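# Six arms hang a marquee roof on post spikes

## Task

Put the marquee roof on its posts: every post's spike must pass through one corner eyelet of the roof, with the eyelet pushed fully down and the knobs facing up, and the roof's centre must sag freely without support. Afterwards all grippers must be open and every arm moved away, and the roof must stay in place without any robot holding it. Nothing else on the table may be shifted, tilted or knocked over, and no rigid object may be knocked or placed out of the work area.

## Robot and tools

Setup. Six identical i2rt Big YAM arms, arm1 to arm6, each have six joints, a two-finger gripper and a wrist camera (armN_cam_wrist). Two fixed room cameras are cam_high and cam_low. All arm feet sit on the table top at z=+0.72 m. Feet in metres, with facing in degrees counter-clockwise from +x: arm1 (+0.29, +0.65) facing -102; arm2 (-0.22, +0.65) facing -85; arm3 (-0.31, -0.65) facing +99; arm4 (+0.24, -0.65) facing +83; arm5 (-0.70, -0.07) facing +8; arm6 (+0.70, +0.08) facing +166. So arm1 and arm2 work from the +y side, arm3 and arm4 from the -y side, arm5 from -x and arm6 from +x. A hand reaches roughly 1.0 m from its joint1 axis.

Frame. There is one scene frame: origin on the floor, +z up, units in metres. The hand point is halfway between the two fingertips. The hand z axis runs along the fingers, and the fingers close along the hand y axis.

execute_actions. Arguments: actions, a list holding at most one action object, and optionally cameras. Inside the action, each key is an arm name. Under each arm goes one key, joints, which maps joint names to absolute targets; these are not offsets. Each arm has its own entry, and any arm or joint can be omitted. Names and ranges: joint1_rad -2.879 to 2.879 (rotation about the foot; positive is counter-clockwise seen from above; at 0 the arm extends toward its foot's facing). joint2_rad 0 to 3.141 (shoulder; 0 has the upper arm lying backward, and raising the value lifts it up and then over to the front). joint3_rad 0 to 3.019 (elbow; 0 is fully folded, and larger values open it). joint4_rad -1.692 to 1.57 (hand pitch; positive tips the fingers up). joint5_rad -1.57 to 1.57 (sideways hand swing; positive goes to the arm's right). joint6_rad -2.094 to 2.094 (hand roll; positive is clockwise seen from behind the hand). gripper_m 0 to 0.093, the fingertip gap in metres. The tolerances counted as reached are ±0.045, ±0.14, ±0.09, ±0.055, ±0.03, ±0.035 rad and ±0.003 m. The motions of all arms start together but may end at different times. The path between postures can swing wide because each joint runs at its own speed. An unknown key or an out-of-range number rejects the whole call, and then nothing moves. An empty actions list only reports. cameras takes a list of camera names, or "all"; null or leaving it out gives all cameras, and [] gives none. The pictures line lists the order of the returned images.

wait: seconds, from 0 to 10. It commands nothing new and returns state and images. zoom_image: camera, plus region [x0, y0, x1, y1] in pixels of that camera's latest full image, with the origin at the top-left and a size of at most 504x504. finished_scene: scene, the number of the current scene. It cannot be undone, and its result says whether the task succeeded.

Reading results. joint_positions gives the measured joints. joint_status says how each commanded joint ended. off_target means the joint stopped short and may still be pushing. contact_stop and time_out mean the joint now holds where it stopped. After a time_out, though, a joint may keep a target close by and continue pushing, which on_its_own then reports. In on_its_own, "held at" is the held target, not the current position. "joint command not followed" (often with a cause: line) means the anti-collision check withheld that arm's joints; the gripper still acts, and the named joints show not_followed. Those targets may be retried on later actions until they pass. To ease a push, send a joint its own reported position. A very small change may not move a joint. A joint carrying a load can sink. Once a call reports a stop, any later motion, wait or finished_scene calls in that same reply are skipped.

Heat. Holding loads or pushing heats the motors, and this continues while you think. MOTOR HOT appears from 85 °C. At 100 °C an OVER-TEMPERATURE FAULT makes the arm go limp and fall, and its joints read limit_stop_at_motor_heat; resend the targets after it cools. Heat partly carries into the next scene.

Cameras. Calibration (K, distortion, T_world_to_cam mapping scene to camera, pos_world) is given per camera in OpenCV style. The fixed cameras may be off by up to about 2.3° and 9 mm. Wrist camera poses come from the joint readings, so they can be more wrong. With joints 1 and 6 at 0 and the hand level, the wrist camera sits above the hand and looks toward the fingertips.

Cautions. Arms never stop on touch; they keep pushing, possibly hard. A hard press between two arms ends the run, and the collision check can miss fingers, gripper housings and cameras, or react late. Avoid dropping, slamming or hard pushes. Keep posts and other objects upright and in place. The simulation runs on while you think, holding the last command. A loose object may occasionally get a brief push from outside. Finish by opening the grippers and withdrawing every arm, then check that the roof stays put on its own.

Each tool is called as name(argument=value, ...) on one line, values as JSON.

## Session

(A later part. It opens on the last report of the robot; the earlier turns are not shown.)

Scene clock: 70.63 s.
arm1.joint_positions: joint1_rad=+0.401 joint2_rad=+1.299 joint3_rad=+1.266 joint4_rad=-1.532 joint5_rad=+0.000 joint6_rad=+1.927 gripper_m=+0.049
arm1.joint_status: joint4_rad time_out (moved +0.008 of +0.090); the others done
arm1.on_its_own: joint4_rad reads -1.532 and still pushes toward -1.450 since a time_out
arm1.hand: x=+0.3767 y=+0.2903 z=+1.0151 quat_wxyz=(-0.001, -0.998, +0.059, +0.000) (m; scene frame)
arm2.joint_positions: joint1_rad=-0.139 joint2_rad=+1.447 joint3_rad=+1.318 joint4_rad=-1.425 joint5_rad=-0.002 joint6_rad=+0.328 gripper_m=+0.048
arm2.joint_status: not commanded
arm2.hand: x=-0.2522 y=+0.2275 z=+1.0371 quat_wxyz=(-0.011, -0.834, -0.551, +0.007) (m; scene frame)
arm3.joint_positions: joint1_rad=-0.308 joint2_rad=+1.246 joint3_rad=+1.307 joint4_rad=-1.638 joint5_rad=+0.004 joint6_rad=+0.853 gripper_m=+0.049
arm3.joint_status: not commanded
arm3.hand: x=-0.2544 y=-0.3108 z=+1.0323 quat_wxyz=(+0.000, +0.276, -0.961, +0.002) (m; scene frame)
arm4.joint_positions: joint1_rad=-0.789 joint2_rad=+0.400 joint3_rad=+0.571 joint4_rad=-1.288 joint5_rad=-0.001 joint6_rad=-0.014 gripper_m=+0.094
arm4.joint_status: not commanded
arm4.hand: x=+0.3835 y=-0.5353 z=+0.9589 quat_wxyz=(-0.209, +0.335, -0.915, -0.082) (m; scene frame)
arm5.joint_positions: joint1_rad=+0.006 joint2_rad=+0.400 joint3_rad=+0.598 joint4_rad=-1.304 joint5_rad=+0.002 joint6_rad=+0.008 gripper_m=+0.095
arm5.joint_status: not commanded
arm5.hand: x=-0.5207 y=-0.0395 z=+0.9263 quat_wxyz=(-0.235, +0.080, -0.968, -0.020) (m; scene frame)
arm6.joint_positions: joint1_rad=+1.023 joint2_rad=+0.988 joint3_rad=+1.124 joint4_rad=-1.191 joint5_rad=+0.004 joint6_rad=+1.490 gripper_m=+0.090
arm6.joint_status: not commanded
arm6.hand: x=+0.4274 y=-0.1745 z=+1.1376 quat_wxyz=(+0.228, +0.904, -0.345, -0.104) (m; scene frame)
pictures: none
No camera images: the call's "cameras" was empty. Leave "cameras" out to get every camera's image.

Bottomed out (this post is taller). Release.

execute_actions(actions=[{"arm1":{"joints":{"gripper_m":0.09,"joint2_rad":1.3,"joint3_rad":1.27,"joint4_rad":-1.53}}}], cameras=[])

execute_actions(actions=[{"arm1":{"joints":{"joint2_rad":1.1,"joint3_rad":1.34,"joint4_rad":-1.6}},"arm2":{"joints":{"joint2_rad":1.40,"joint3_rad":1.40,"joint4_rad":-1.57}},"arm3":{"joints":{"joint2_rad":1.25,"joint3_rad":1.45,"joint4_rad":-1.69}}}], cameras=[])

execute_actions(actions=[{"arm1":{"joints":{"joint2_rad":0.5,"joint3_rad":0.6,"joint4_rad":-1.3,"joint1_rad":0.2}},"arm2":{"joints":{"joint1_rad":-0.5,"joint6_rad":0.57}},"arm3":{"joints":{"joint1_rad":-0.02,"joint6_rad":1.0}}}], cameras=["arm2_cam_wrist","arm3_cam_wrist","cam_high"])

Scene clock: 71.60 s.
arm1.joint_positions: joint1_rad=+0.401 joint2_rad=+1.297 joint3_rad=+1.266 joint4_rad=-1.520 joint5_rad=+0.000 joint6_rad=+1.927 gripper_m=+0.090
arm1.joint_status: all done
arm1.hand: x=+0.3774 y=+0.2878 z=+1.0158 quat_wxyz=(-0.007, -0.998, +0.059, -0.003) (m; scene frame)
arm2.joint_positions: joint1_rad=-0.139 joint2_rad=+1.447 joint3_rad=+1.318 joint4_rad=-1.425 joint5_rad=-0.002 joint6_rad=+0.328 gripper_m=+0.048
arm2.joint_status: not commanded
arm2.hand: x=-0.2522 y=+0.2275 z=+1.0371 quat_wxyz=(-0.011, -0.834, -0.551, +0.007) (m; scene frame)
arm3.joint_positions: joint1_rad=-0.308 joint2_rad=+1.246 joint3_rad=+1.307 joint4_rad=-1.638 joint5_rad=+0.004 joint6_rad=+0.852 gripper_m=+0.049
arm3.joint_status: not commanded
arm3.hand: x=-0.2544 y=-0.3107 z=+1.0322 quat_wxyz=(+0.000, +0.276, -0.961, +0.002) (m; scene frame)
arm4.joint_positions: joint1_rad=-0.789 joint2_rad=+0.400 joint3_rad=+0.571 joint4_rad=-1.288 joint5_rad=-0.001 joint6_rad=-0.014 gripper_m=+0.094
arm4.joint_status: not commanded
arm4.hand: x=+0.3835 y=-0.5353 z=+0.9589 quat_wxyz=(-0.209, +0.335, -0.915, -0.082) (m; scene frame)
arm5.joint_positions: joint1_rad=+0.006 joint2_rad=+0.400 joint3_rad=+0.598 joint4_rad=-1.304 joint5_rad=+0.002 joint6_rad=+0.008 gripper_m=+0.095
arm5.joint_status: not commanded
arm5.hand: x=-0.5207 y=-0.0395 z=+0.9263 quat_wxyz=(-0.235, +0.080, -0.968, -0.020) (m; scene frame)
arm6.joint_positions: joint1_rad=+1.023 joint2_rad=+0.988 joint3_rad=+1.124 joint4_rad=-1.191 joint5_rad=+0.004 joint6_rad=+1.490 gripper_m=+0.090
arm6.joint_status: not commanded
arm6.hand: x=+0.4274 y=-0.1745 z=+1.1376 quat_wxyz=(+0.228, +0.904, -0.345, -0.104) (m; scene frame)
pictures: none
No camera images: the call's "cameras" was empty. Leave "cameras" out to get every camera's image.

Scene clock: 72.77 s.
arm1.joint_positions: joint1_rad=+0.401 joint2_rad=+1.092 joint3_rad=+1.304 joint4_rad=-1.591 joint5_rad=+0.000 joint6_rad=+1.927 gripper_m=+0.090
arm1.joint_status: all done
arm1.hand: x=+0.3671 y=+0.3298 z=+1.0974 quat_wxyz=(-0.090, -0.994, +0.058, -0.028) (m; scene frame)
arm2.joint_positions: joint1_rad=-0.139 joint2_rad=+1.410 joint3_rad=+1.353 joint4_rad=-1.541 joint5_rad=-0.002 joint6_rad=+0.328 gripper_m=+0.048
arm2.joint_status: all done
arm2.hand: x=-0.2505 y=+0.2502 z=+1.0647 quat_wxyz=(+0.007, -0.834, -0.551, -0.007) (m; scene frame)
arm3.joint_positions: joint1_rad=-0.308 joint2_rad=+1.255 joint3_rad=+1.409 joint4_rad=-1.664 joint5_rad=+0.003 joint6_rad=+0.851 gripper_m=+0.049
arm3.joint_status: all done
arm3.hand: x=-0.2519 y=-0.2949 z=+1.0685 quat_wxyz=(-0.015, +0.277, -0.960, -0.029) (m; scene frame)
arm4.joint_positions: joint1_rad=-0.789 joint2_rad=+0.400 joint3_rad=+0.571 joint4_rad=-1.288 joint5_rad=-0.001 joint6_rad=-0.014 gripper_m=+0.094
arm4.joint_status: not commanded
arm4.hand: x=+0.3835 y=-0.5353 z=+0.9589 quat_wxyz=(-0.209, +0.335, -0.915, -0.082) (m; scene frame)
arm5.joint_positions: joint1_rad=+0.006 joint2_rad=+0.400 joint3_rad=+0.598 joint4_rad=-1.304 joint5_rad=+0.002 joint6_rad=+0.008 gripper_m=+0.095
arm5.joint_status: not commanded
arm5.hand: x=-0.5207 y=-0.0395 z=+0.9263 quat_wxyz=(-0.235, +0.080, -0.968, -0.020) (m; scene frame)
arm6.joint_positions: joint1_rad=+1.023 joint2_rad=+0.988 joint3_rad=+1.124 joint4_rad=-1.191 joint5_rad=+0.004 joint6_rad=+1.490 gripper_m=+0.090
arm6.joint_status: not commanded
arm6.hand: x=+0.4274 y=-0.1745 z=+1.1376 quat_wxyz=(+0.228, +0.904, -0.345, -0.104) (m; scene frame)
pictures: none
No camera images: the call's "cameras" was empty. Leave "cameras" out to get every camera's image.

Scene clock: 74.17 s.
arm1.joint_positions: joint1_rad=+0.197 joint2_rad=+0.508 joint3_rad=+0.597 joint4_rad=-1.316 joint5_rad=+0.000 joint6_rad=+1.927 gripper_m=+0.090
arm1.joint_status: all done
arm1.hand: x=+0.2960 y=+0.4619 z=+0.9377 quat_wxyz=(-0.166, -0.973, +0.158, -0.033) (m; scene frame)
arm2.joint_positions: joint1_rad=-0.500 joint2_rad=+1.410 joint3_rad=+1.353 joint4_rad=-1.552 joint5_rad=-0.008 joint6_rad=+0.560 gripper_m=+0.048
arm2.joint_status: all done
arm2.hand: x=-0.3884 y=+0.2887 z=+1.0645 quat_wxyz=(+0.008, -0.959, -0.283, -0.014) (m; scene frame)
arm3.joint_positions: joint1_rad=-0.019 joint2_rad=+1.255 joint3_rad=+1.409 joint4_rad=-1.672 joint5_rad=+0.003 joint6_rad=+0.981 gripper_m=+0.049
arm3.joint_status: all done
arm3.hand: x=-0.3555 y=-0.2950 z=+1.0684 quat_wxyz=(-0.008, +0.352, -0.935, -0.027) (m; scene frame)
arm4.joint_positions: joint1_rad=-0.789 joint2_rad=+0.400 joint3_rad=+0.571 joint4_rad=-1.288 joint5_rad=-0.001 joint6_rad=-0.014 gripper_m=+0.094
arm4.joint_status: not commanded
arm4.hand: x=+0.3835 y=-0.5353 z=+0.9589 quat_wxyz=(-0.209, +0.335, -0.915, -0.082) (m; scene frame)
arm5.joint_positions: joint1_rad=+0.006 joint2_rad=+0.400 joint3_rad=+0.598 joint4_rad=-1.304 joint5_rad=+0.002 joint6_rad=+0.008 gripper_m=+0.095
arm5.joint_status: not commanded
arm5.hand: x=-0.5207 y=-0.0395 z=+0.9263 quat_wxyz=(-0.235, +0.080, -0.968, -0.020) (m; scene frame)
arm6.joint_positions: joint1_rad=+1.023 joint2_rad=+0.988 joint3_rad=+1.124 joint4_rad=-1.191 joint5_rad=+0.004 joint6_rad=+1.490 gripper_m=+0.090
arm6.joint_status: not commanded
arm6.hand: x=+0.4274 y=-0.1745 z=+1.1376 quat_wxyz=(+0.228, +0.904, -0.345, -0.104) (m; scene frame)
pictures: arm2_cam_wrist, arm3_cam_wrist, cam_high
camera_calibration (this result's frames):
arm2_cam_wrist: T_world_to_cam=[[-0.55156, 0.833988, -0.0156681, -0.436206], [0.658904, 0.447132, 0.604912, -0.505731], [0.511495, 0.323322, -0.796138, 1.07037], [0, 0, 0, 1]] pos_world=[-0.454853, 0.243847, 1.15125]
arm3_cam_wrist: T_world_to_cam=[[0.660233, -0.749944, -0.0409514, 0.0536174], [-0.605919, -0.564069, 0.560971, -0.978304], [-0.443796, -0.345558, -0.826822, 0.74575], [0, 0, 0, 1]] pos_world=[-0.297212, -0.253921, 1.1676]
Images, in order (width x height): arm2_cam_wrist 504x504, arm3_cam_wrist 504x504, cam_high 896x504.

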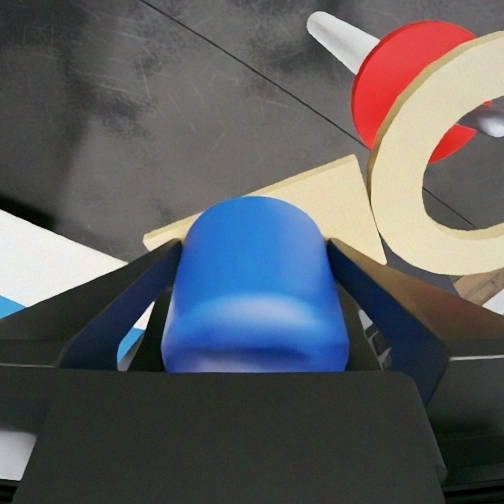

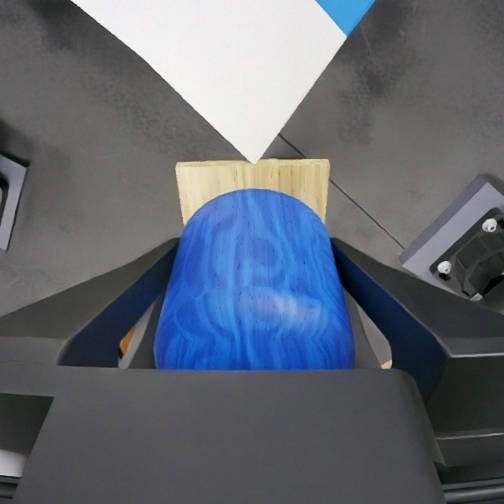

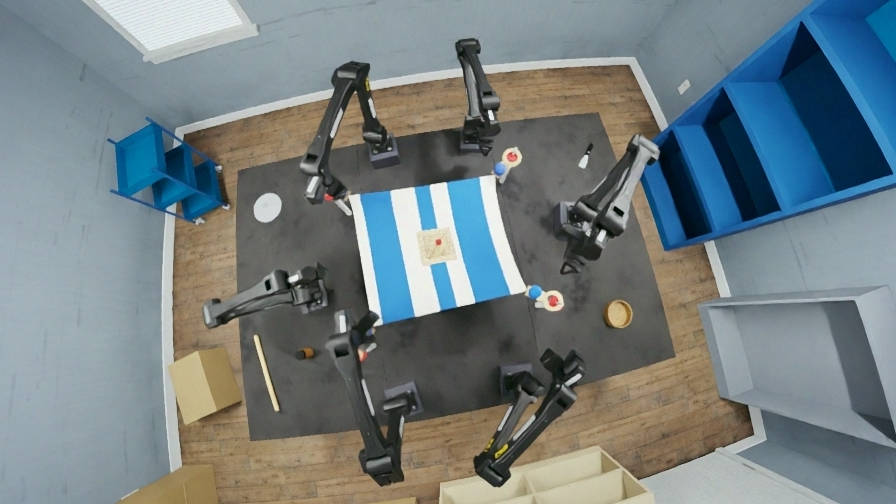

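execute_actions(actions=[{"arm2":{"joints":{"joint1_rad":-0.49,"joint2_rad":1.484,"joint3_rad":1.42,"joint4_rad":-1.48}},"arm3":{"joints":{"joint2_rad":1.22,"joint3_rad":1.36,"joint4_rad":-1.66}}}], cameras=[])

execute_actions(actions=[{"arm2":{"joints":{"joint2_rad":1.5,"joint3_rad":1.31,"joint4_rad":-1.37}},"arm3":{"joints":{"joint2_rad":1.25,"joint3_rad":1.26,"joint4_rad":-1.56}}}], cameras=["arm2_cam_wrist","cam_low","cam_high"])

zoom_image(camera="cam_high", region=[280, 140, 480, 400])

Scene clock: 75.53 s.
arm1.joint_positions: joint1_rad=+0.197 joint2_rad=+0.508 joint3_rad=+0.597 joint4_rad=-1.316 joint5_rad=+0.000 joint6_rad=+1.927 gripper_m=+0.090
arm1.joint_status: not commanded
arm1.hand: x=+0.2960 y=+0.4619 z=+0.9377 quat_wxyz=(-0.166, -0.973, +0.158, -0.033) (m; scene frame)
arm2.joint_positions: joint1_rad=-0.493 joint2_rad=+1.475 joint3_rad=+1.366 joint4_rad=-1.503 joint5_rad=+0.010 joint6_rad=+0.582 gripper_m=+0.048
arm2.joint_status: all done
arm2.hand: x=-0.3980 y=+0.2683 z=+1.0438 quat_wxyz=(+0.015, -0.961, -0.276, -0.008) (m; scene frame)
arm3.joint_positions: joint1_rad=-0.019 joint2_rad=+1.229 joint3_rad=+1.369 joint4_rad=-1.665 joint5_rad=+0.003 joint6_rad=+0.982 gripper_m=+0.049
arm3.joint_status: all done
arm3.hand: x=-0.3540 y=-0.3058 z=+1.0619 quat_wxyz=(-0.007, +0.352, -0.936, -0.024) (m; scene frame)
arm4.joint_positions: joint1_rad=-0.789 joint2_rad=+0.400 joint3_rad=+0.571 joint4_rad=-1.288 joint5_rad=-0.001 joint6_rad=-0.014 gripper_m=+0.094
arm4.joint_status: not commanded
arm4.hand: x=+0.3835 y=-0.5353 z=+0.9589 quat_wxyz=(-0.209, +0.335, -0.915, -0.082) (m; scene frame)
arm5.joint_positions: joint1_rad=+0.006 joint2_rad=+0.400 joint3_rad=+0.598 joint4_rad=-1.304 joint5_rad=+0.002 joint6_rad=+0.008 gripper_m=+0.095
arm5.joint_status: not commanded
arm5.hand: x=-0.5207 y=-0.0395 z=+0.9263 quat_wxyz=(-0.235, +0.080, -0.968, -0.020) (m; scene frame)
arm6.joint_positions: joint1_rad=+1.023 joint2_rad=+0.988 joint3_rad=+1.124 joint4_rad=-1.191 joint5_rad=+0.004 joint6_rad=+1.490 gripper_m=+0.090
arm6.joint_status: not commanded
arm6.hand: x=+0.4274 y=-0.1745 z=+1.1376 quat_wxyz=(+0.228, +0.904, -0.345, -0.104) (m; scene frame)
pictures: none
No camera images: the call's "cameras" was empty. Leave "cameras" out to get every camera's image.

Scene clock: 76.33 s.
arm1.joint_positions: joint1_rad=+0.197 joint2_rad=+0.508 joint3_rad=+0.597 joint4_rad=-1.316 joint5_rad=+0.000 joint6_rad=+1.927 gripper_m=+0.090
arm1.joint_status: not commanded
arm1.hand: x=+0.2960 y=+0.4619 z=+0.9377 quat_wxyz=(-0.166, -0.973, +0.158, -0.033) (m; scene frame)
arm2.joint_positions: joint1_rad=-0.493 joint2_rad=+1.497 joint3_rad=+1.298 joint4_rad=-1.401 joint5_rad=-0.001 joint6_rad=+0.590 gripper_m=+0.048
arm2.joint_status: all done
arm2.hand: x=-0.3984 y=+0.2617 z=+1.0086 quat_wxyz=(+0.007, -0.962, -0.273, -0.009) (m; scene frame)
arm3.joint_positions: joint1_rad=-0.020 joint2_rad=+1.249 joint3_rad=+1.268 joint4_rad=-1.571 joint5_rad=+0.002 joint6_rad=+0.983 gripper_m=+0.049
arm3.joint_status: all done
arm3.hand: x=-0.3548 y=-0.3011 z=+1.0164 quat_wxyz=(-0.003, +0.351, -0.936, -0.011) (m; scene frame)
arm4.joint_positions: joint1_rad=-0.789 joint2_rad=+0.400 joint3_rad=+0.571 joint4_rad=-1.288 joint5_rad=-0.001 joint6_rad=-0.014 gripper_m=+0.094
arm4.joint_status: not commanded
arm4.hand: x=+0.3835 y=-0.5353 z=+0.9589 quat_wxyz=(-0.209, +0.335, -0.915, -0.082) (m; scene frame)
arm5.joint_positions: joint1_rad=+0.006 joint2_rad=+0.400 joint3_rad=+0.598 joint4_rad=-1.304 joint5_rad=+0.002 joint6_rad=+0.008 gripper_m=+0.095
arm5.joint_status: not commanded
arm5.hand: x=-0.5207 y=-0.0395 z=+0.9263 quat_wxyz=(-0.235, +0.080, -0.968, -0.020) (m; scene frame)
arm6.joint_positions: joint1_rad=+1.023 joint2_rad=+0.988 joint3_rad=+1.124 joint4_rad=-1.191 joint5_rad=+0.004 joint6_rad=+1.490 gripper_m=+0.090
arm6.joint_status: not commanded
arm6.hand: x=+0.4274 y=-0.1745 z=+1.1376 quat_wxyz=(+0.228, +0.904, -0.345, -0.104) (m; scene frame)
pictures: arm2_cam_wrist, cam_high, cam_low
camera_calibration (this result's frames):
arm2_cam_wrist: T_world_to_cam=[[-0.532912, 0.846059, -0.013777, -0.417762], [0.674415, 0.434519, 0.596957, -0.435728], [0.511047, 0.308834, -0.802155, 1.04942], [0, 0, 0, 1]] pos_world=[-0.465073, 0.218686, 1.09616]
Images, in order (width x height): arm2_cam_wrist 504x504, cam_high 896x504, cam_low 896x504.

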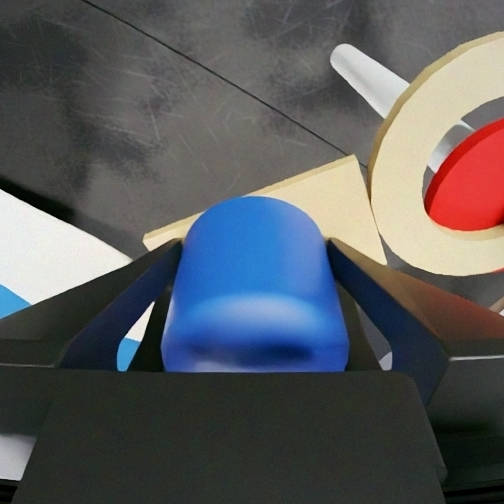

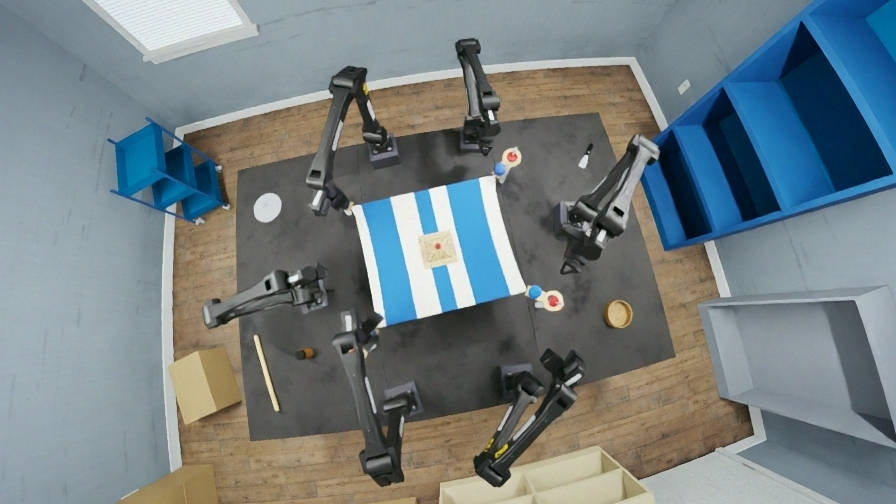

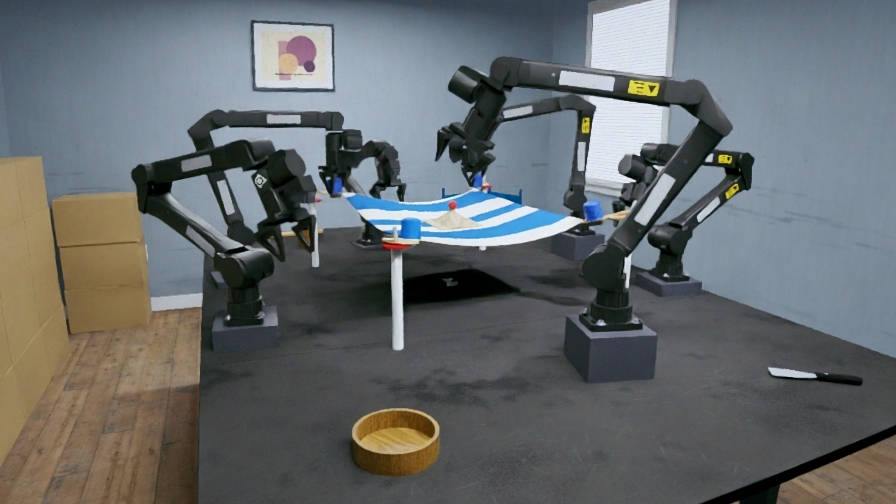

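Region (280, 140, 480, 400) of cam_high's 896x504 image, scaled by 1.938, with more detail than that image has; it fills the left 388 columns of this view, and the rest is white.

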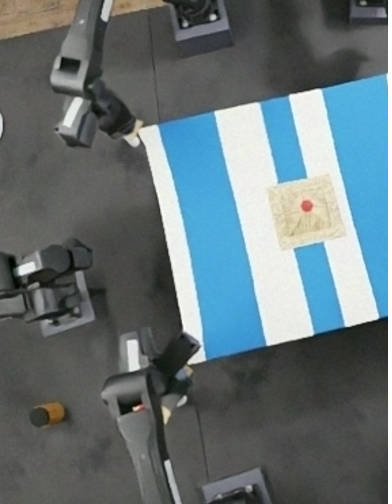

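execute_actions(actions=[{"arm2":{"joints":{"joint2_rad":1.52,"joint3_rad":1.25,"joint4_rad":-1.31}},"arm3":{"joints":{"joint2_rad":1.27,"joint3_rad":1.19,"joint4_rad":-1.49}}}], cameras=["arm2_cam_wrist","cam_low"])

zoom_image(camera="cam_low", region=[180, 130, 460, 290])

Scene clock: 94.60 s.
arm1.joint_positions: joint1_rad=+0.197 joint2_rad=+0.508 joint3_rad=+0.597 joint4_rad=-1.316 joint5_rad=+0.000 joint6_rad=+1.927 gripper_m=+0.090
arm1.joint_status: not commanded
arm1.hand: x=+0.2960 y=+0.4619 z=+0.9377 quat_wxyz=(-0.166, -0.973, +0.158, -0.033) (m; scene frame)
arm2.joint_positions: joint1_rad=-0.491 joint2_rad=+1.480 joint3_rad=+1.276 joint4_rad=-1.372 joint5_rad=+0.001 joint6_rad=+0.590 gripper_m=+0.048
arm2.joint_status: joint4_rad time_out (moved +0.030 of +0.091); the others done
arm2.on_its_own: joint4_rad reads -1.372 and still pushes toward -1.310 since a time_out
arm2.hand: x=-0.3980 y=+0.2622 z=+1.0074 quat_wxyz=(-0.002, -0.962, -0.273, +0.000) (m; scene frame)
arm3.joint_positions: joint1_rad=-0.020 joint2_rad=+1.263 joint3_rad=+1.204 joint4_rad=-1.504 joint5_rad=+0.002 joint6_rad=+0.984 gripper_m=+0.049
arm3.joint_status: all done
arm3.hand: x=-0.3549 y=-0.2988 z=+0.9876 quat_wxyz=(-0.002, +0.351, -0.936, -0.006) (m; scene frame)
arm4.joint_positions: joint1_rad=-0.789 joint2_rad=+0.400 joint3_rad=+0.571 joint4_rad=-1.288 joint5_rad=-0.001 joint6_rad=-0.014 gripper_m=+0.094
arm4.joint_status: not commanded
arm4.hand: x=+0.3835 y=-0.5353 z=+0.9589 quat_wxyz=(-0.209, +0.335, -0.915, -0.082) (m; scene frame)
arm5.joint_positions: joint1_rad=+0.006 joint2_rad=+0.400 joint3_rad=+0.598 joint4_rad=-1.304 joint5_rad=+0.002 joint6_rad=+0.008 gripper_m=+0.095
arm5.joint_status: not commanded
arm5.hand: x=-0.5207 y=-0.0395 z=+0.9263 quat_wxyz=(-0.235, +0.080, -0.968, -0.020) (m; scene frame)
arm6.joint_positions: joint1_rad=+1.023 joint2_rad=+0.988 joint3_rad=+1.124 joint4_rad=-1.191 joint5_rad=+0.004 joint6_rad=+1.490 gripper_m=+0.090
arm6.joint_status: not commanded
arm6.hand: x=+0.4274 y=-0.1745 z=+1.1376 quat_wxyz=(+0.228, +0.904, -0.345, -0.104) (m; scene frame)
pictures: arm2_cam_wrist, cam_low
camera_calibration (this result's frames):
arm2_cam_wrist: T_world_to_cam=[[-0.534393, 0.844863, -0.0251229, -0.406828], [0.681255, 0.448121, 0.57886, -0.41816], [0.500315, 0.292223, -0.81504, 1.06112], [0, 0, 0, 1]] pos_world=[-0.463425, 0.221017, 1.09669]
Images, in order (width x height): arm2_cam_wrist 504x504, cam_low 896x504.

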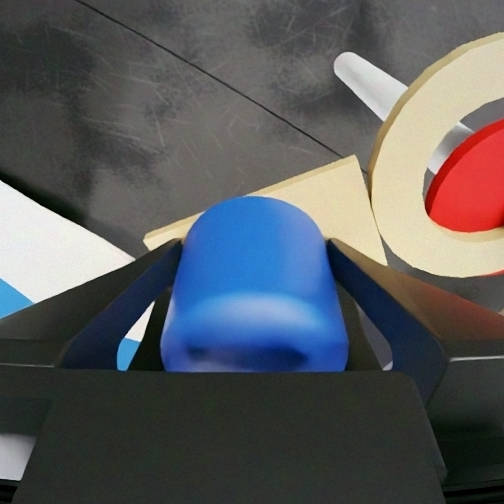

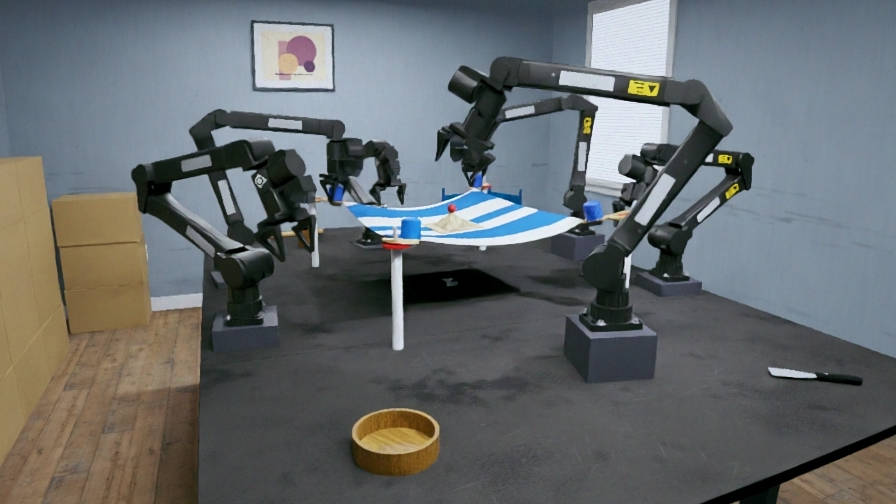

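Region (180, 130, 460, 290) of cam_low's 896x504 image, scaled by 1.800, with more detail than that image has; it fills the top 288 rows of this view, and the rest is white.

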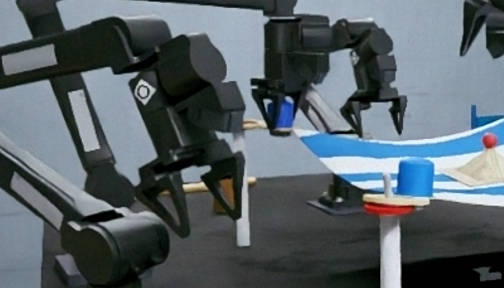

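execute_actions(actions=[{"arm2":{"joints":{"joint2_rad":1.48,"joint3_rad":1.28,"joint4_rad":-1.37}},"arm4":{"joints":{"joint1_rad":-1.6,"joint2_rad":0.1,"joint3_rad":0.1}},"arm5":{"joints":{"joint2_rad":0.8,"joint3_rad":1.3,"joint4_rad":-0.9}}}], cameras=["arm5_cam_wrist","cam_low"])

zoom_image(camera="cam_low", region=[240, 150, 520, 290])

Scene clock: 97.73 s.
arm1.joint_positions: joint1_rad=+0.197 joint2_rad=+0.508 joint3_rad=+0.597 joint4_rad=-1.316 joint5_rad=+0.000 joint6_rad=+1.927 gripper_m=+0.090
arm1.joint_status: not commanded
arm1.hand: x=+0.2960 y=+0.4619 z=+0.9377 quat_wxyz=(-0.166, -0.973, +0.158, -0.033) (m; scene frame)
arm2.joint_positions: joint1_rad=-0.491 joint2_rad=+1.477 joint3_rad=+1.276 joint4_rad=-1.372 joint5_rad=+0.001 joint6_rad=+0.590 gripper_m=+0.048
arm2.joint_status: all done
arm2.hand: x=-0.3978 y=+0.2624 z=+1.0089 quat_wxyz=(-0.003, -0.962, -0.273, +0.001) (m; scene frame)
arm3.joint_positions: joint1_rad=-0.020 joint2_rad=+1.263 joint3_rad=+1.204 joint4_rad=-1.504 joint5_rad=+0.002 joint6_rad=+0.984 gripper_m=+0.049
arm3.joint_status: not commanded
arm3.hand: x=-0.3549 y=-0.2988 z=+0.9876 quat_wxyz=(-0.002, +0.351, -0.936, -0.006) (m; scene frame)
arm4.joint_positions: joint1_rad=-1.072 joint2_rad=+0.157 joint3_rad=+0.309 joint4_rad=-1.293 joint5_rad=+0.000 joint6_rad=-0.014 gripper_m=+0.094
arm4.joint_status: joint1_rad time_out (moved -0.283 of -0.811); joint3_rad time_out (moved -0.261 of -0.471); the others done
arm4.on_its_own: joint1_rad is held at -1.059, not at your -1.600, since a time_out; joint3_rad is held at +0.347, not at your +0.100, since a time_out
arm4.hand: x=+0.3681 y=-0.5965 z=+0.8652 quat_wxyz=(-0.205, +0.203, -0.956, -0.048) (m; scene frame)
arm5.joint_positions: joint1_rad=+0.006 joint2_rad=+0.793 joint3_rad=+1.257 joint4_rad=-0.911 joint5_rad=+0.002 joint6_rad=+0.008 gripper_m=+0.095
arm5.joint_status: all done
arm5.hand: x=-0.3432 y=-0.0085 z=+1.2452 quat_wxyz=(-0.536, +0.069, -0.840, -0.048) (m; scene frame)
arm6.joint_positions: joint1_rad=+1.023 joint2_rad=+0.988 joint3_rad=+1.124 joint4_rad=-1.191 joint5_rad=+0.004 joint6_rad=+1.490 gripper_m=+0.090
arm6.joint_status: not commanded
arm6.hand: x=+0.4274 y=-0.1745 z=+1.1376 quat_wxyz=(+0.228, +0.904, -0.345, -0.104) (m; scene frame)
pictures: arm5_cam_wrist, cam_low
joint command not followed: on one or more control steps a check withheld the commanded joint targets of the arm4 arm, and it was not sent them on those steps.
cause: the commanded joint targets would bring two parts of the arm too close to each other (its shoulder (the part past joint 1) and its gripper housing); next, command targets that bring no two parts of the arm closer together.
camera_calibration (this result's frames):
arm5_cam_wrist: T_world_to_cam=[[0.171242, -0.985209, 0.00634868, 0.0447796], [-0.859003, -0.152455, -0.488744, 0.317054], [0.482483, 0.07824, -0.872404, 1.37844], [0, 0, 0, 1]] pos_world=[-0.40039, -0.0153951, 1.35723]
Images, in order (width x height): arm5_cam_wrist 504x504, cam_low 896x504.

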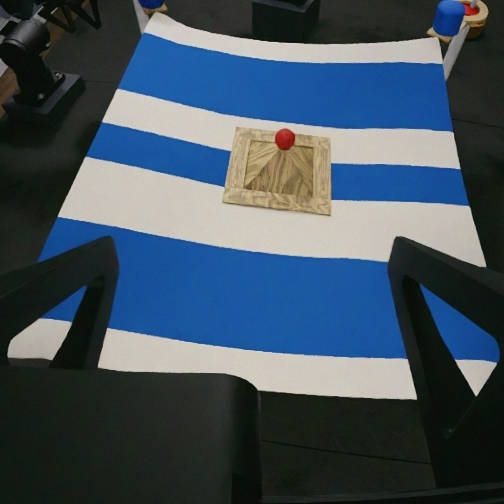

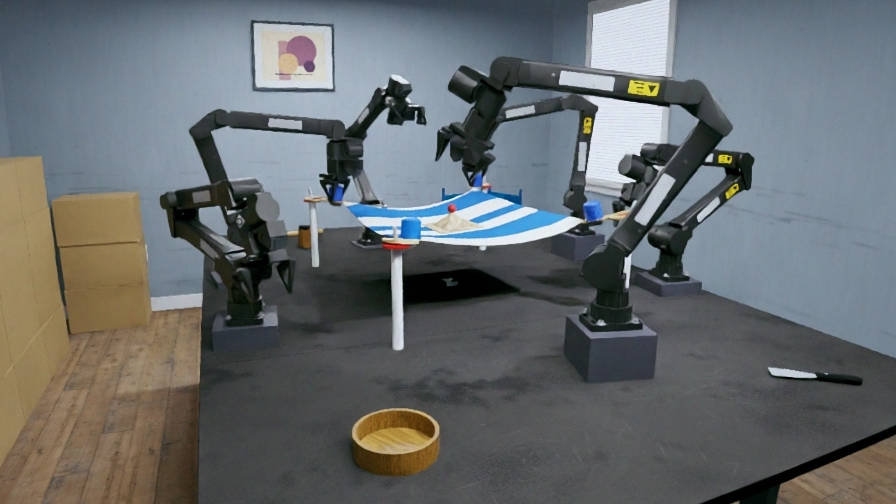

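Region (240, 150, 520, 290) of cam_low's 896x504 image, scaled by 1.800, with more detail than that image has.

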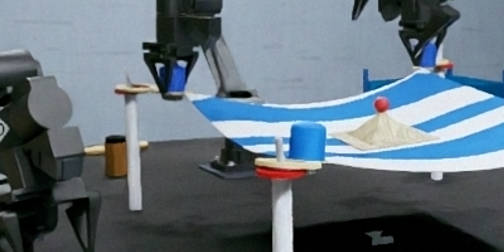

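execute_actions(actions=[{"arm2":{"joints":{"gripper_m":0.09}},"arm3":{"joints":{"gripper_m":0.09}},"arm4":{"joints":{"joint1_rad":-0.8,"joint2_rad":0.4,"joint3_rad":0.57}}}], cameras=[])

execute_actions(actions=[{"arm2":{"joints":{"joint2_rad":1.2,"joint3_rad":1.3}},"arm3":{"joints":{"joint2_rad":1.0,"joint3_rad":1.25}}}], cameras=[])

execute_actions(actions=[{"arm2":{"joints":{"joint1_rad":-0.2,"joint2_rad":0.5,"joint3_rad":0.6}},"arm3":{"joints":{"joint1_rad":-0.2,"joint2_rad":0.5,"joint3_rad":0.6}},"arm6":{"joints":{"joint1_rad":0.3,"joint2_rad":0.5,"joint3_rad":0.6}},"arm5":{"joints":{"joint2_rad":0.4,"joint3_rad":0.6,"joint4_rad":-1.3}}}], cameras=["cam_high","cam_low"])

zoom_image(camera="cam_high", region=[280, 120, 640, 400])

Scene clock: 99.27 s.
arm1.joint_positions: joint1_rad=+0.197 joint2_rad=+0.508 joint3_rad=+0.597 joint4_rad=-1.316 joint5_rad=+0.000 joint6_rad=+1.927 gripper_m=+0.090
arm1.joint_status: not commanded
arm1.hand: x=+0.2960 y=+0.4619 z=+0.9377 quat_wxyz=(-0.166, -0.973, +0.158, -0.033) (m; scene frame)
arm2.joint_positions: joint1_rad=-0.491 joint2_rad=+1.477 joint3_rad=+1.276 joint4_rad=-1.372 joint5_rad=-0.001 joint6_rad=+0.584 gripper_m=+0.090
arm2.joint_status: all done
arm2.hand: x=-0.3975 y=+0.2624 z=+1.0088 quat_wxyz=(-0.004, -0.961, -0.276, +0.000) (m; scene frame)
arm3.joint_positions: joint1_rad=-0.020 joint2_rad=+1.263 joint3_rad=+1.204 joint4_rad=-1.503 joint5_rad=+0.002 joint6_rad=+0.984 gripper_m=+0.090
arm3.joint_status: all done
arm3.hand: x=-0.3550 y=-0.2986 z=+0.9876 quat_wxyz=(-0.002, +0.351, -0.936, -0.006) (m; scene frame)
arm4.joint_positions: joint1_rad=-0.811 joint2_rad=+0.397 joint3_rad=+0.531 joint4_rad=-1.294 joint5_rad=+0.000 joint6_rad=-0.014 gripper_m=+0.094
arm4.joint_status: all done
arm4.hand: x=+0.3796 y=-0.5433 z=+0.9398 quat_wxyz=(-0.191, +0.327, -0.923, -0.073) (m; scene frame)
arm5.joint_positions: joint1_rad=+0.006 joint2_rad=+0.793 joint3_rad=+1.257 joint4_rad=-0.911 joint5_rad=+0.002 joint6_rad=+0.008 gripper_m=+0.095
arm5.joint_status: not commanded
arm5.hand: x=-0.3432 y=-0.0085 z=+1.2452 quat_wxyz=(-0.536, +0.069, -0.840, -0.048) (m; scene frame)
arm6.joint_positions: joint1_rad=+1.023 joint2_rad=+0.988 joint3_rad=+1.124 joint4_rad=-1.191 joint5_rad=+0.004 joint6_rad=+1.490 gripper_m=+0.090
arm6.joint_status: not commanded
arm6.hand: x=+0.4274 y=-0.1745 z=+1.1376 quat_wxyz=(+0.228, +0.904, -0.345, -0.104) (m; scene frame)
pictures: none
No camera images: the call's "cameras" was empty. Leave "cameras" out to get every camera's image.

Scene clock: 100.53 s.
arm1.joint_positions: joint1_rad=+0.197 joint2_rad=+0.508 joint3_rad=+0.597 joint4_rad=-1.316 joint5_rad=+0.000 joint6_rad=+1.927 gripper_m=+0.090
arm1.joint_status: not commanded
arm1.hand: x=+0.2960 y=+0.4619 z=+0.9377 quat_wxyz=(-0.166, -0.973, +0.158, -0.033) (m; scene frame)
arm2.joint_positions: joint1_rad=-0.491 joint2_rad=+1.197 joint3_rad=+1.276 joint4_rad=-1.372 joint5_rad=-0.001 joint6_rad=+0.584 gripper_m=+0.090
arm2.joint_status: all done
arm2.hand: x=-0.3840 y=+0.2930 z=+1.1180 quat_wxyz=(-0.109, -0.951, -0.273, +0.090) (m; scene frame)
arm3.joint_positions: joint1_rad=-0.020 joint2_rad=+0.996 joint3_rad=+1.215 joint4_rad=-1.500 joint5_rad=+0.002 joint6_rad=+0.984 gripper_m=+0.090
arm3.joint_status: all done
arm3.hand: x=-0.3499 y=-0.3379 z=+1.0763 quat_wxyz=(-0.034, +0.347, -0.926, -0.142) (m; scene frame)
arm4.joint_positions: joint1_rad=-0.811 joint2_rad=+0.397 joint3_rad=+0.531 joint4_rad=-1.294 joint5_rad=+0.000 joint6_rad=-0.014 gripper_m=+0.094
arm4.joint_status: not commanded
arm4.hand: x=+0.3796 y=-0.5433 z=+0.9398 quat_wxyz=(-0.191, +0.327, -0.923, -0.073) (m; scene frame)
arm5.joint_positions: joint1_rad=+0.006 joint2_rad=+0.793 joint3_rad=+1.257 joint4_rad=-0.911 joint5_rad=+0.002 joint6_rad=+0.008 gripper_m=+0.095
arm5.joint_status: not commanded
arm5.hand: x=-0.3432 y=-0.0085 z=+1.2452 quat_wxyz=(-0.536, +0.069, -0.840, -0.048) (m; scene frame)
arm6.joint_positions: joint1_rad=+1.023 joint2_rad=+0.988 joint3_rad=+1.124 joint4_rad=-1.191 joint5_rad=+0.004 joint6_rad=+1.490 gripper_m=+0.090
arm6.joint_status: not commanded
arm6.hand: x=+0.4274 y=-0.1745 z=+1.1376 quat_wxyz=(+0.228, +0.904, -0.345, -0.104) (m; scene frame)
pictures: none
No camera images: the call's "cameras" was empty. Leave "cameras" out to get every camera's image.

Scene clock: 101.97 s.
arm1.joint_positions: joint1_rad=+0.197 joint2_rad=+0.508 joint3_rad=+0.597 joint4_rad=-1.316 joint5_rad=+0.000 joint6_rad=+1.927 gripper_m=+0.090
arm1.joint_status: not commanded
arm1.hand: x=+0.2960 y=+0.4619 z=+0.9377 quat_wxyz=(-0.166, -0.973, +0.158, -0.033) (m; scene frame)
arm2.joint_positions: joint1_rad=-0.206 joint2_rad=+0.505 joint3_rad=+0.594 joint4_rad=-1.371 joint5_rad=-0.001 joint6_rad=+0.583 gripper_m=+0.090
arm2.joint_status: all done
arm2.hand: x=-0.2449 y=+0.4795 z=+0.9867 quat_wxyz=(-0.126, -0.902, -0.406, +0.078) (m; scene frame)
arm3.joint_positions: joint1_rad=-0.198 joint2_rad=+0.504 joint3_rad=+0.610 joint4_rad=-1.494 joint5_rad=+0.002 joint6_rad=+0.984 gripper_m=+0.090
arm3.joint_status: all done
arm3.hand: x=-0.3021 y=-0.5034 z=+0.9146 quat_wxyz=(-0.029, +0.265, -0.960, -0.088) (m; scene frame)
arm4.joint_positions: joint1_rad=-0.811 joint2_rad=+0.397 joint3_rad=+0.531 joint4_rad=-1.294 joint5_rad=+0.000 joint6_rad=-0.014 gripper_m=+0.094
arm4.joint_status: not commanded
arm4.hand: x=+0.3796 y=-0.5433 z=+0.9398 quat_wxyz=(-0.191, +0.327, -0.923, -0.073) (m; scene frame)
arm5.joint_positions: joint1_rad=+0.006 joint2_rad=+0.399 joint3_rad=+0.595 joint4_rad=-1.296 joint5_rad=+0.002 joint6_rad=+0.008 gripper_m=+0.095
arm5.joint_status: all done
arm5.hand: x=-0.5194 y=-0.0393 z=+0.9257 quat_wxyz=(-0.238, +0.080, -0.968, -0.021) (m; scene frame)
arm6.joint_positions: joint1_rad=+0.304 joint2_rad=+0.507 joint3_rad=+0.608 joint4_rad=-1.194 joint5_rad=+0.002 joint6_rad=+1.491 gripper_m=+0.090
arm6.joint_status: all done
arm6.hand: x=+0.4805 y=+0.0714 z=+1.0100 quat_wxyz=(+0.160, +0.730, -0.644, -0.164) (m; scene frame)
pictures: cam_high, cam_low
Images, in order (width x height): cam_high 896x504, cam_low 896x504.

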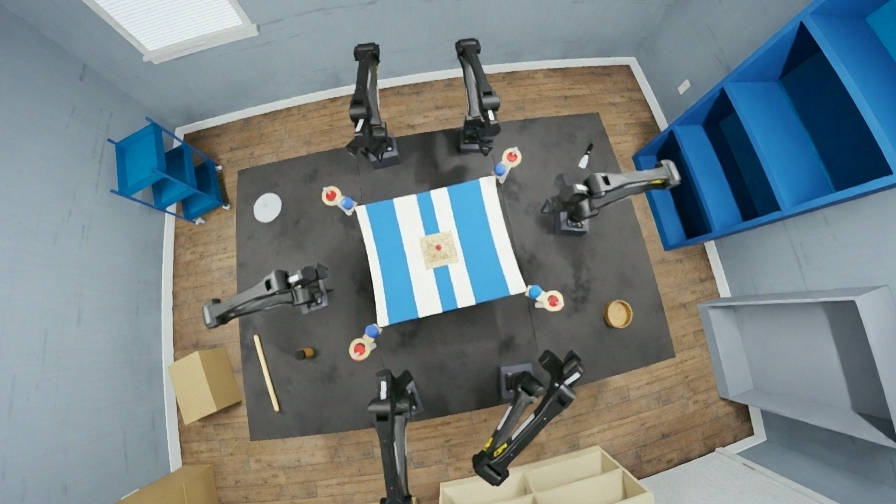

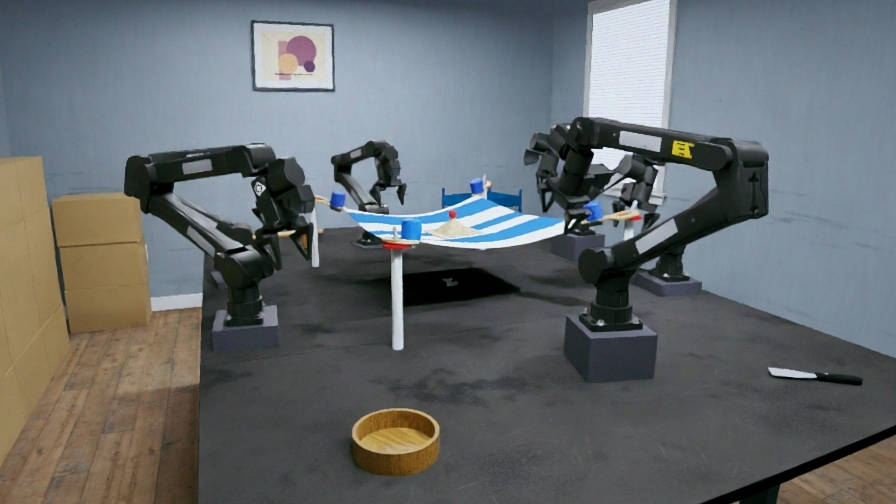

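Region (280, 120, 640, 400) of cam_high's 896x504 image, scaled by 1.400, with more detail than that image has.

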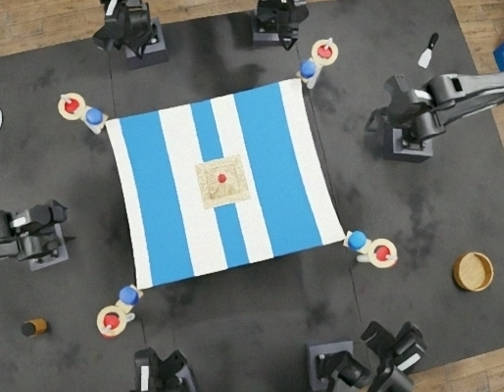

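All four hung.

finished_scene(scene=1)

The scene is finished: the task was done.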